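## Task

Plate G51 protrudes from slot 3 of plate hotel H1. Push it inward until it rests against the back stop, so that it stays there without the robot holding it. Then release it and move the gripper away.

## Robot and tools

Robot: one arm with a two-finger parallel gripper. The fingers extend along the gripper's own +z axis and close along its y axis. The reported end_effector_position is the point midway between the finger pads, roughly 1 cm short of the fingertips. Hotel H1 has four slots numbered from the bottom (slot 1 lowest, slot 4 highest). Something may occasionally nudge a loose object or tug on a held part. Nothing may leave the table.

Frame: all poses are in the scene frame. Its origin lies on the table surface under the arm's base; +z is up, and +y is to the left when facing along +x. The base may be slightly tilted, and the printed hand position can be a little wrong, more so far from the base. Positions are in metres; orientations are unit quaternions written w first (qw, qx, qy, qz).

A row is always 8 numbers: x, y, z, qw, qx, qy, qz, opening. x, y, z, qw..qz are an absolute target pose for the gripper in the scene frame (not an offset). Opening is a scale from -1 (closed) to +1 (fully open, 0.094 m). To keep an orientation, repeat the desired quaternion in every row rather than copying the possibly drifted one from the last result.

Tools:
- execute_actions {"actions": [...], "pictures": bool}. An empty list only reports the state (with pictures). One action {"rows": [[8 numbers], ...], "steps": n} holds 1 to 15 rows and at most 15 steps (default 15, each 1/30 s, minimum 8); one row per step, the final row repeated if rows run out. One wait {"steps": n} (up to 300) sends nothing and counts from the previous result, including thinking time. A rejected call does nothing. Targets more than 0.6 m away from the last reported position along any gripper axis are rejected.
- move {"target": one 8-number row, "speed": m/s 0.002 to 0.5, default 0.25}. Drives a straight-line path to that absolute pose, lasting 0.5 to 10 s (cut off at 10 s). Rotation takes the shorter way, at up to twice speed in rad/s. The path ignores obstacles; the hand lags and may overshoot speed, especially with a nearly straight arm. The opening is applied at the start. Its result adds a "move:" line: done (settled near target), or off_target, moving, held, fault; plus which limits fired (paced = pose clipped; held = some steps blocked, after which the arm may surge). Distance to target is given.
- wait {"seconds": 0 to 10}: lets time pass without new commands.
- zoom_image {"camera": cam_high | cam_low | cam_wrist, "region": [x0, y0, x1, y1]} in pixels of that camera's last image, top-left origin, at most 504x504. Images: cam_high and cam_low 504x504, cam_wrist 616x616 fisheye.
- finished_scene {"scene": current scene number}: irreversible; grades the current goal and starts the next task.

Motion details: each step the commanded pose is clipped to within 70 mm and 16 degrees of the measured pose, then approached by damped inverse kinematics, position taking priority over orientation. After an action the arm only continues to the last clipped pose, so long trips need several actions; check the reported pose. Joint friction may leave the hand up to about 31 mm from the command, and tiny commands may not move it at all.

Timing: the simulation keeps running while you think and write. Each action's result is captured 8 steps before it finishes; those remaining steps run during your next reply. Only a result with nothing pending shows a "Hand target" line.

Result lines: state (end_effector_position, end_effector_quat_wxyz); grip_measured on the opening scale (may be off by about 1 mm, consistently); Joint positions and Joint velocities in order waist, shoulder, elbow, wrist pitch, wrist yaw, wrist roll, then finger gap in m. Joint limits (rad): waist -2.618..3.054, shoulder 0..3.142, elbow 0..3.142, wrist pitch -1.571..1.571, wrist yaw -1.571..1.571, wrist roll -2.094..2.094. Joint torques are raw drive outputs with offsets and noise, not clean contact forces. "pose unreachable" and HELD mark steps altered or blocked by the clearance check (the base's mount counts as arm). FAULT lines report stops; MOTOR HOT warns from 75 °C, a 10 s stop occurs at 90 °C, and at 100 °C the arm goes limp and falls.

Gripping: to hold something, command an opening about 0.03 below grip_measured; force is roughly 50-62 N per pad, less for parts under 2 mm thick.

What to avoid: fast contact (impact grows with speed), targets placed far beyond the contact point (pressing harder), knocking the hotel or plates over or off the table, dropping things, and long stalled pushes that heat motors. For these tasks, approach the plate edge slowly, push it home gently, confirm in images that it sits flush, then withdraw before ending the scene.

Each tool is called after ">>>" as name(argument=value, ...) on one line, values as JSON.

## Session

>>> execute_actions(actions=[])

Scene clock: 0.00 s of 7200.00 s.
end_effector_position=(+0.5561, -0.0029, +0.2979) grip_measured=+1.000 end_effector_quat_wxyz=(+0.542, -0.425, +0.701, -0.186)
Joint positions: [-0.346  2.319  1.153  1.029 -0.745 -0.205  0.094]
Joint velocities: [-0.022 -0.007  0.002 -0.022 -0.022  0.007  0.   ]
Joint torques (N m, as the arm reports them, + toward a larger angle): no reading
Hand target: +0.556, -0.003, +0.298; +0.542, -0.425, +0.701, -0.186

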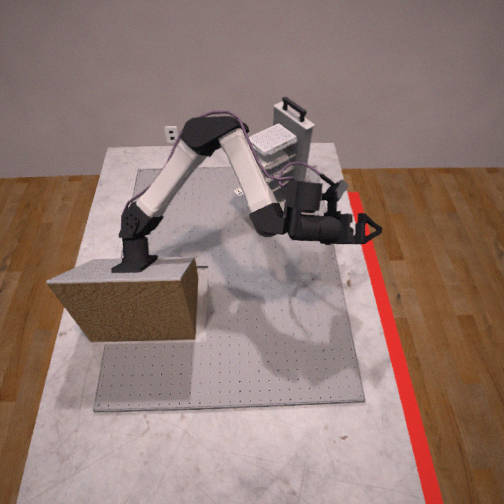

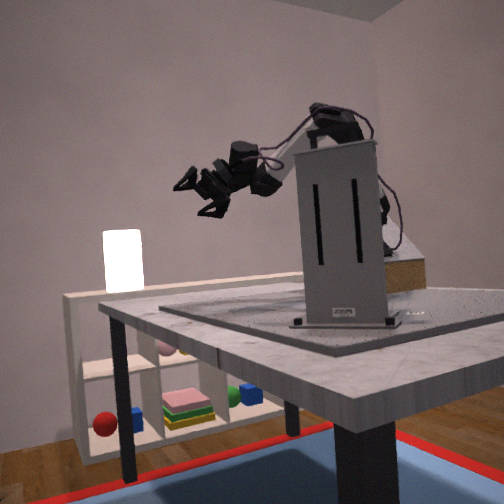

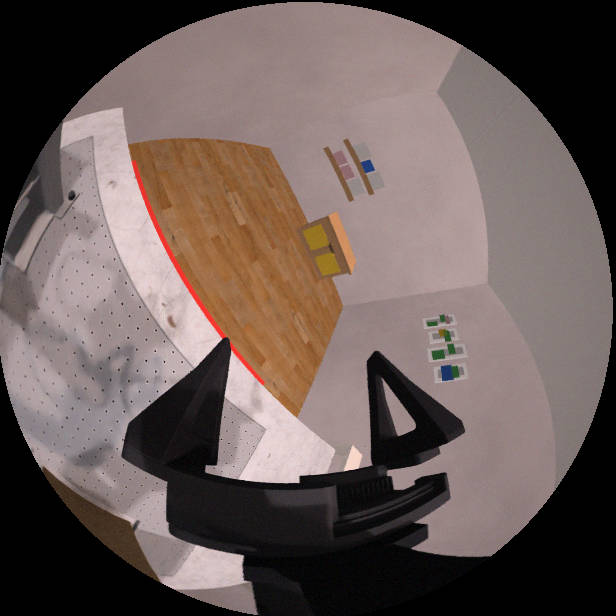

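>>> move(target=[0.24,0.24,0.33,0.462,-0.331,0.8,0.191,-1], speed=0.2)

>>> zoom_image(camera="cam_high", region=[190, 90, 330, 230])

Scene clock: 3.10 s of 7200.00 s.
end_effector_position=(+0.2444, +0.2499, +0.3343) grip_measured=-0.983 end_effector_quat_wxyz=(+0.462, -0.342, +0.796, +0.190)
Joint positions: [-0.418  0.822  0.324  0.846 -1.331  0.839  0.001]
Joint velocities: [-0.007 -0.012  0.007  0.022  0.022  0.051 -0.001]
Joint torques (N m, as the arm reports them, + toward a larger angle): [-3.11  1.75  4.12  0.96  0.48  0.12]
Hand target: +0.244, +0.243, +0.330; +0.463, -0.331, +0.800, +0.191
Off the commanded pose: 0.012 m, 1 deg.
Kept back: nothing.
move: off_target

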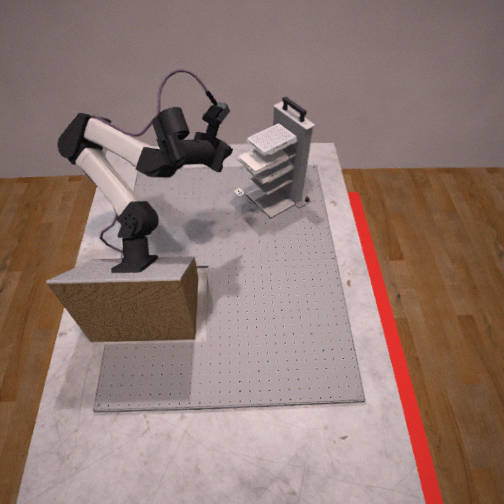

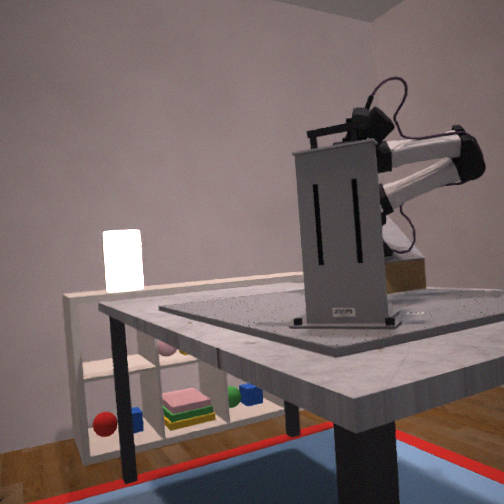

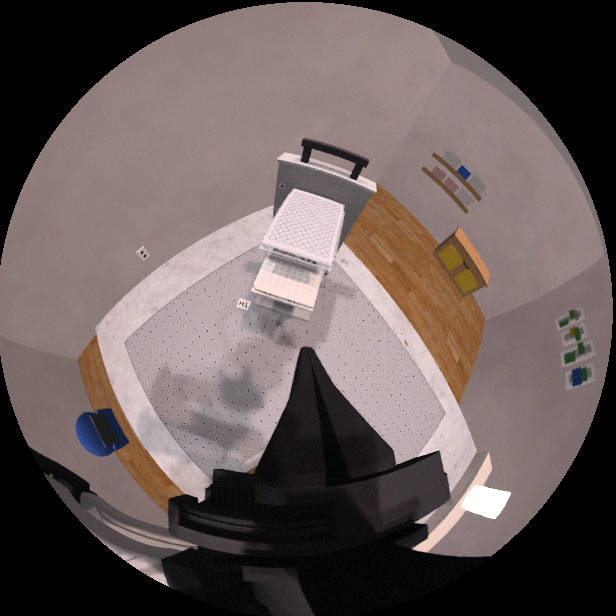

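Region (190, 90, 330, 230) of cam_high's 504x504 image, scaled by 3.600, with more detail than that image has.

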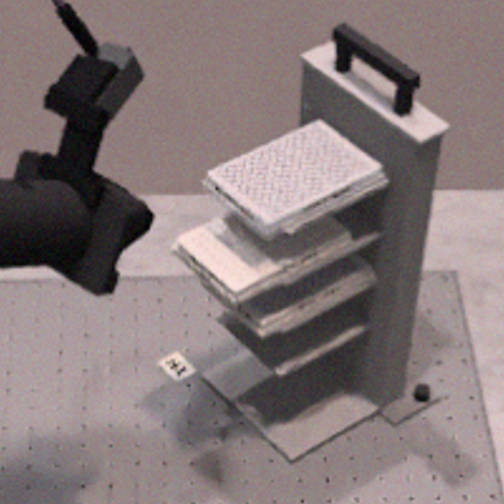

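>>> move(target=[0.24,0.265,0.215,0.462,-0.331,0.8,0.191,-1], speed=0.08)

>>> zoom_image(camera="cam_high", region=[190, 90, 330, 230])

Scene clock: 5.57 s of 7200.00 s.
end_effector_position=(+0.2411, +0.2725, +0.2244) grip_measured=-0.983 end_effector_quat_wxyz=(+0.467, -0.339, +0.794, +0.192)
Joint positions: [ 0.234  0.815  0.121  0.812 -0.679  0.579  0.001]
Joint velocities: [ 0.002 -0.007  0.002  0.051  0.066 -0.007 -0.001]
Joint torques (N m, as the arm reports them, + toward a larger angle): [-0.56  0.28  3.57  1.91  0.46  0.02]
Hand target: +0.239, +0.265, +0.215; +0.461, -0.332, +0.801, +0.188
Off the commanded pose: 0.012 m, 1 deg.
Kept back: nothing.
move: off_target

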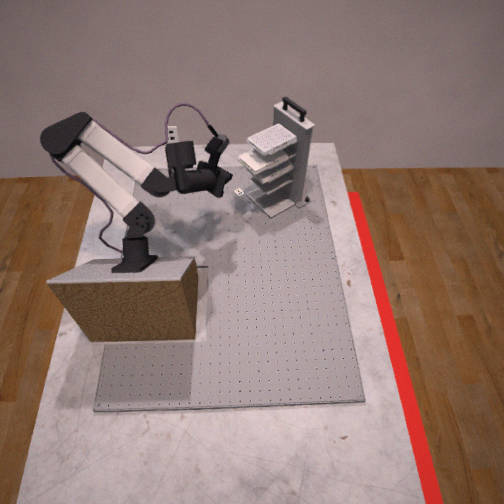

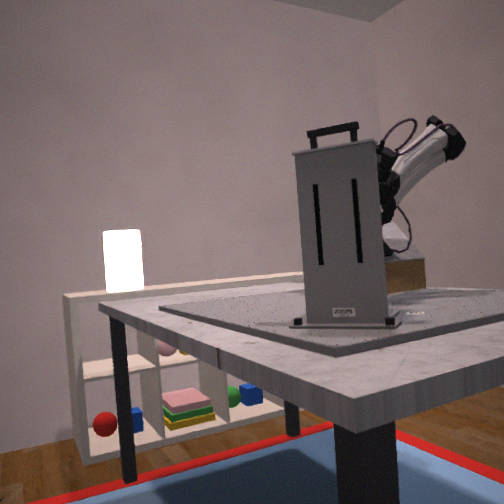

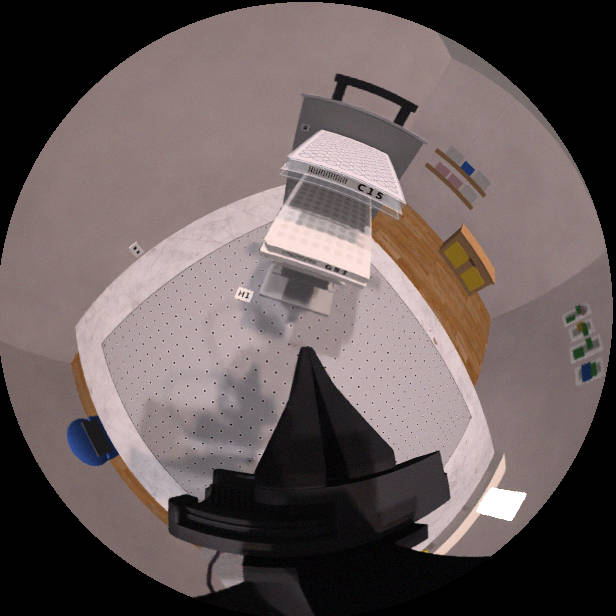

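Region (190, 90, 330, 230) of cam_high's 504x504 image, scaled by 3.600, with more detail than that image has.

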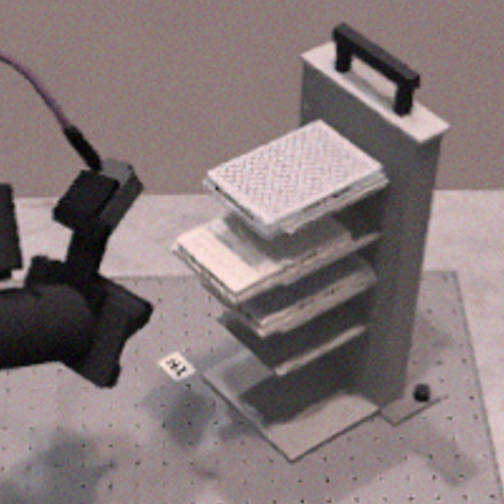

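>>> move(target=[0.279,0.303,0.234,0.462,-0.331,0.8,0.191,-1], speed=0.04)

>>> zoom_image(camera="cam_high", region=[200, 110, 300, 210])

>>> zoom_image(camera="cam_wrist", region=[200, 200, 440, 420])

Scene clock: 7.47 s of 7200.00 s.
end_effector_position=(+0.2747, +0.2943, +0.2306) grip_measured=-0.983 end_effector_quat_wxyz=(+0.460, -0.329, +0.803, +0.188)
Joint positions: [ 0.253  0.986  0.284  0.788 -0.659  0.579  0.001]
Joint velocities: [-0.012 -0.002  0.012 -0.081 -0.081  0.007  0.001]
Joint torques (N m, as the arm reports them, + toward a larger angle): [-1.41 -0.59  8.37  1.67  0.46  0.08]
Hand target: +0.279, +0.302, +0.234; +0.462, -0.331, +0.800, +0.191
Off the commanded pose: 0.010 m, 1 deg.
Kept back: nothing.
move: done

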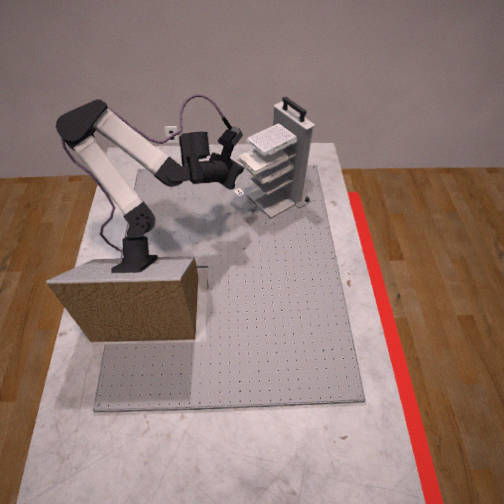

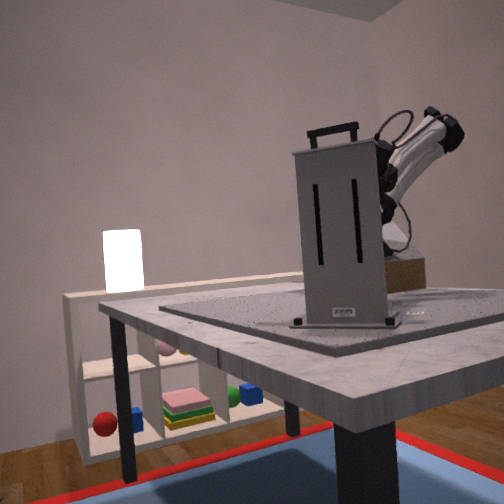

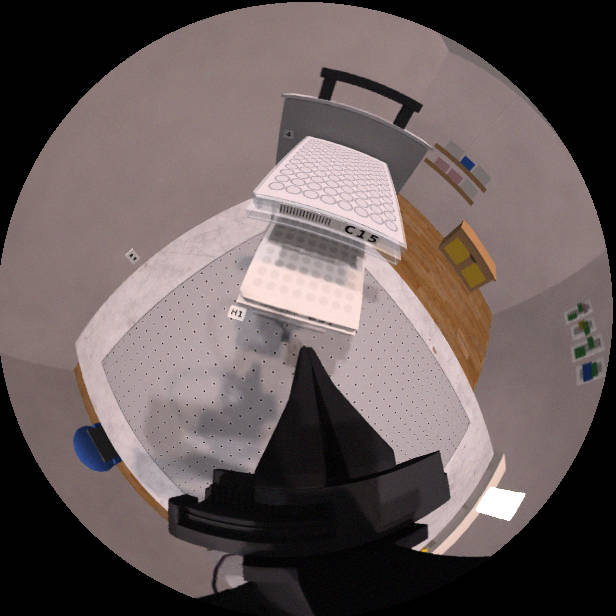

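Region (200, 110, 300, 210) of cam_high's 504x504 image, scaled by 5.040, with more detail than that image has.

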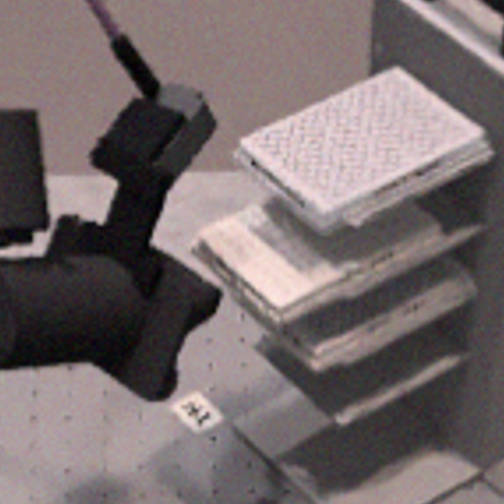

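Region (200, 200, 440, 420) of cam_wrist's 616x616 image, scaled by 2.100, with more detail than that image has; it fills the top 462 rows of this view, and the rest is white.

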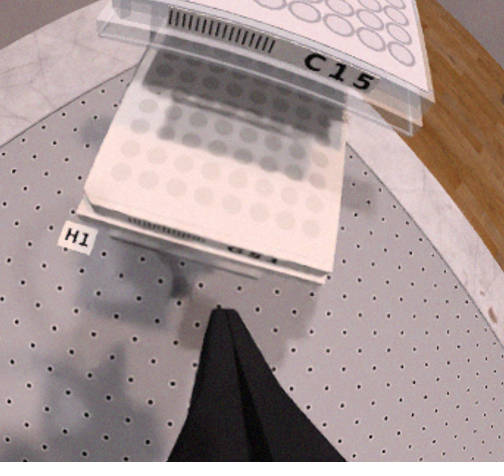

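>>> move(target=[0.296,0.33,0.235,0.462,-0.331,0.8,0.191,-1], speed=0.02)

>>> zoom_image(camera="cam_high", region=[200, 110, 300, 210])

>>> zoom_image(camera="cam_wrist", region=[200, 200, 440, 420])

Scene clock: 10.03 s of 7200.00 s.
end_effector_position=(+0.2919, +0.3206, +0.2314) grip_measured=-0.983 end_effector_quat_wxyz=(+0.458, -0.326, +0.805, +0.189)
Joint positions: [ 0.322  1.061  0.402  0.738 -0.592  0.578  0.001]
Joint velocities: [ 0.002  0.007 -0.002  0.007  0.022 -0.066  0.001]
Joint torques (N m, as the arm reports them, + toward a larger angle): [-1.99 -1.54  8.53  1.79  0.5  -0.03]
Hand target: +0.296, +0.329, +0.235; +0.462, -0.331, +0.800, +0.191
Off the commanded pose: 0.011 m, 1 deg.
Kept back: nothing.
move: off_target

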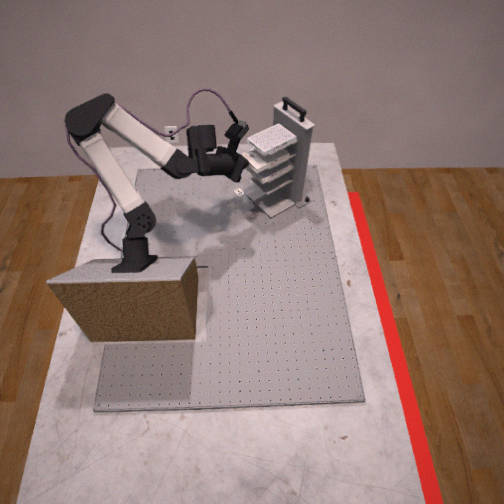

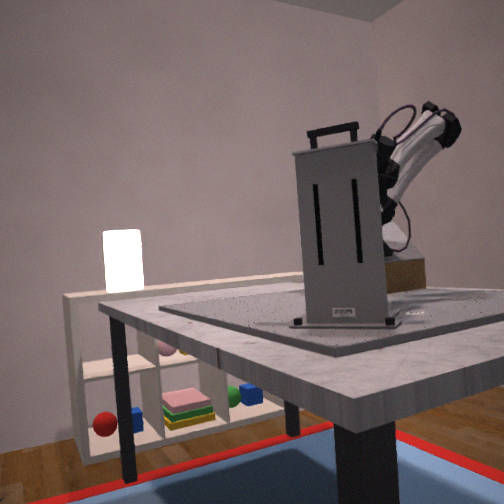

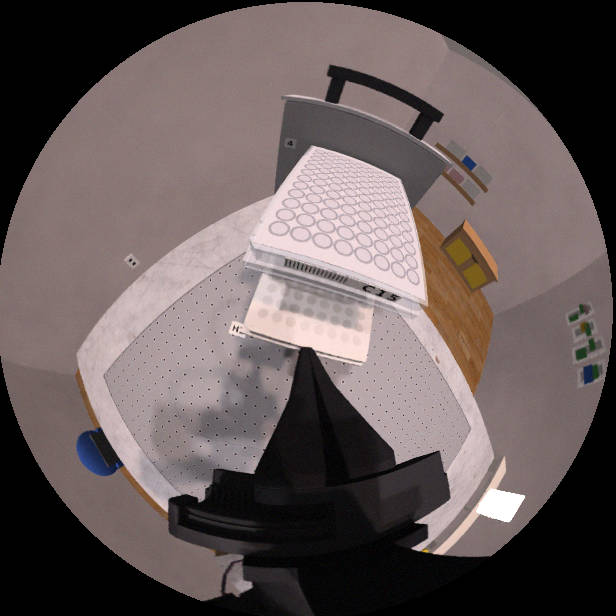

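Region (200, 110, 300, 210) of cam_high's 504x504 image, scaled by 5.040, with more detail than that image has.

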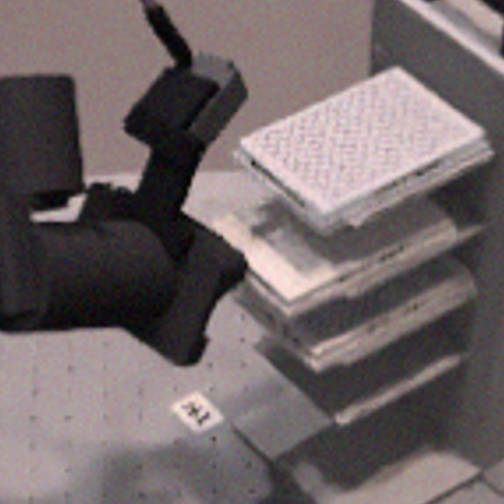

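Region (200, 200, 440, 420) of cam_wrist's 616x616 image, scaled by 2.100, with more detail than that image has; it fills the top 462 rows of this view, and the rest is white.

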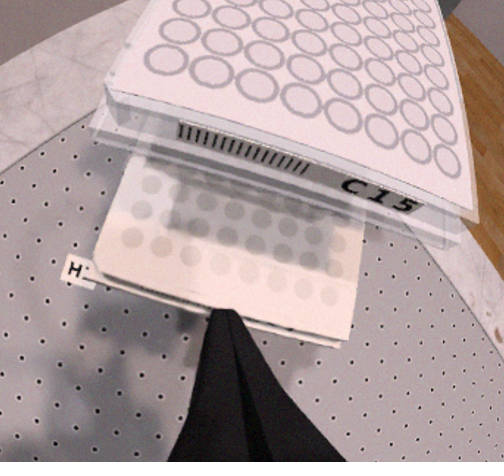

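Pushing well; about 2 cm left.

>>> move(target=[0.319,0.349,0.235,0.462,-0.331,0.8,0.191,-1], speed=0.02)

>>> zoom_image(camera="cam_high", region=[200, 110, 300, 210])

Scene clock: 12.47 s of 7200.00 s.
end_effector_position=(+0.3107, +0.3330, +0.2298) grip_measured=-0.983 end_effector_quat_wxyz=(+0.455, -0.322, +0.809, +0.187)
Joint positions: [ 0.339  1.148  0.491  0.721 -0.574  0.577  0.001]
Joint velocities: [-0.017 -0.002  0.002  0.125 -0.007  0.066  0.   ]
Joint torques (N m, as the arm reports them, + toward a larger angle): [-1.91 -1.07 10.39  1.85  0.57  0.01]
Hand target: +0.318, +0.348, +0.235; +0.462, -0.331, +0.800, +0.191
Off the commanded pose: 0.019 m, 2 deg.
Kept back: nothing.
move: off_target

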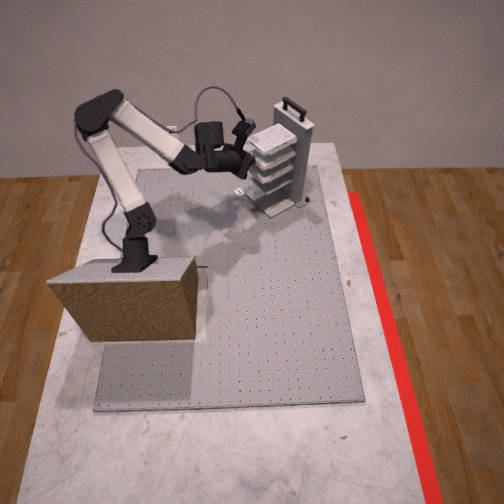

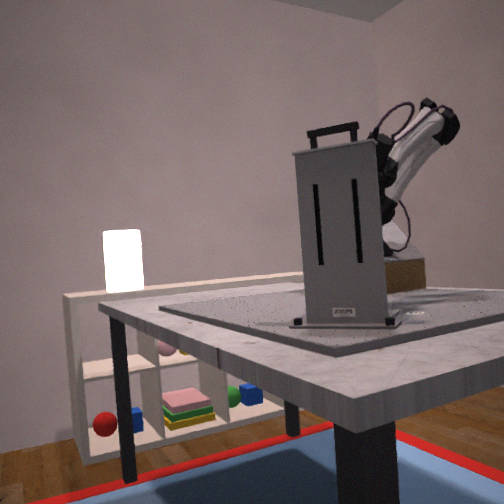

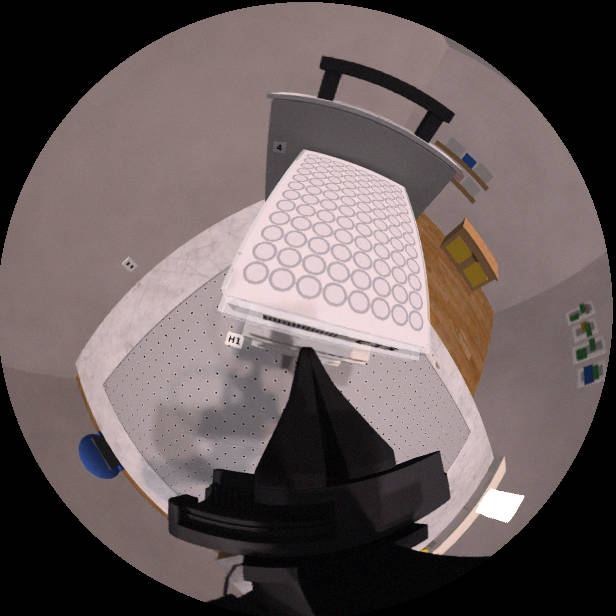

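Region (200, 110, 300, 210) of cam_high's 504x504 image, scaled by 5.040, with more detail than that image has.

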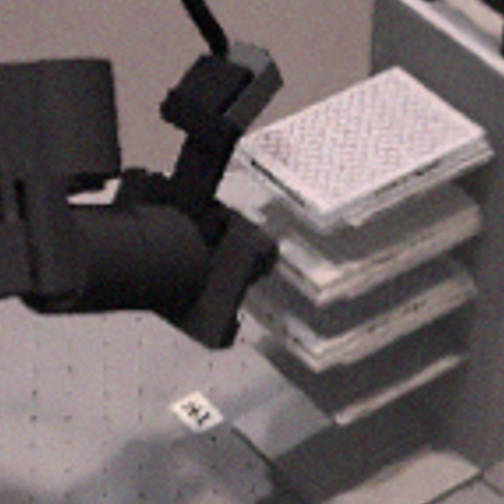

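>>> move(target=[0.235,0.265,0.232,0.462,-0.331,0.8,0.191,-1], speed=0.12)

Scene clock: 14.10 s of 7200.00 s.
end_effector_position=(+0.2371, +0.2733, +0.2348) grip_measured=-0.983 end_effector_quat_wxyz=(+0.463, -0.338, +0.796, +0.194)
Joint positions: [ 0.184  0.736  0.145  0.707 -0.737  0.59   0.001]
Joint velocities: [-0.022 -0.037 -0.007 -0.051  0.037  0.007  0.001]
Joint torques (N m, as the arm reports them, + toward a larger angle): [-2.71 -1.48  4.19  1.64  0.41  0.13]
Hand target: +0.235, +0.266, +0.232; +0.463, -0.331, +0.800, +0.192
Off the commanded pose: 0.009 m, 1 deg.
Kept back: nothing.
move: done

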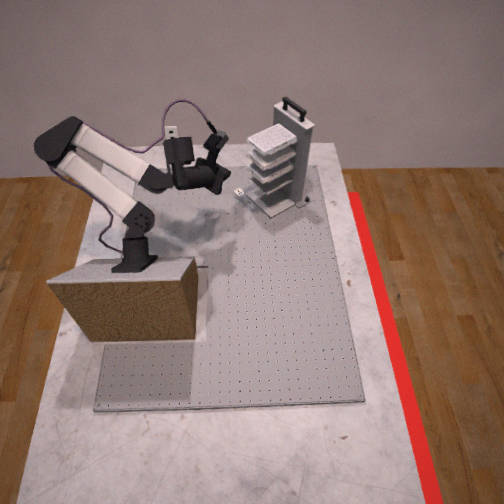

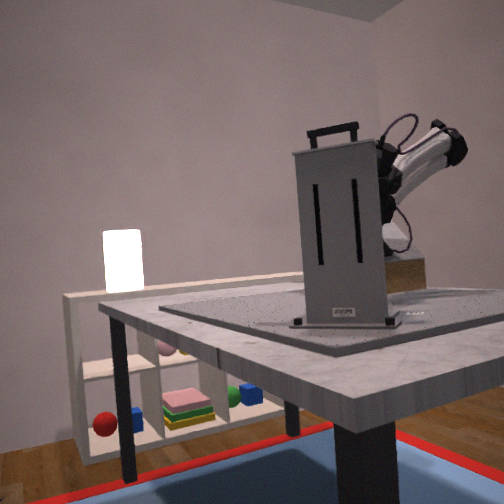

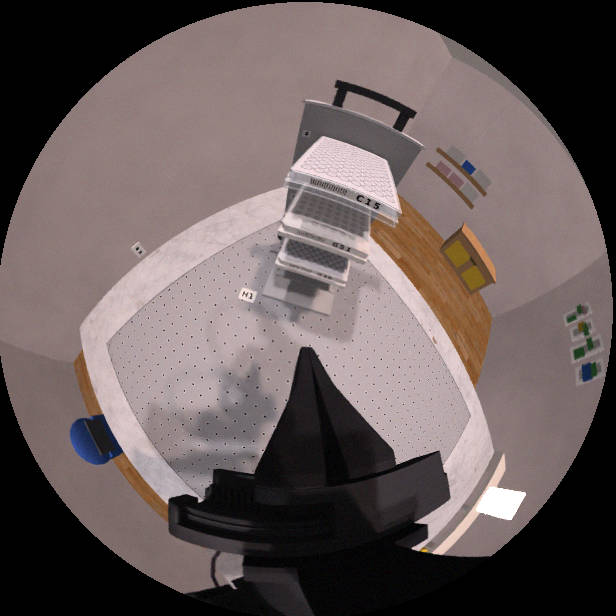

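>>> finished_scene(scene=2)

The scene is finished: the task was done.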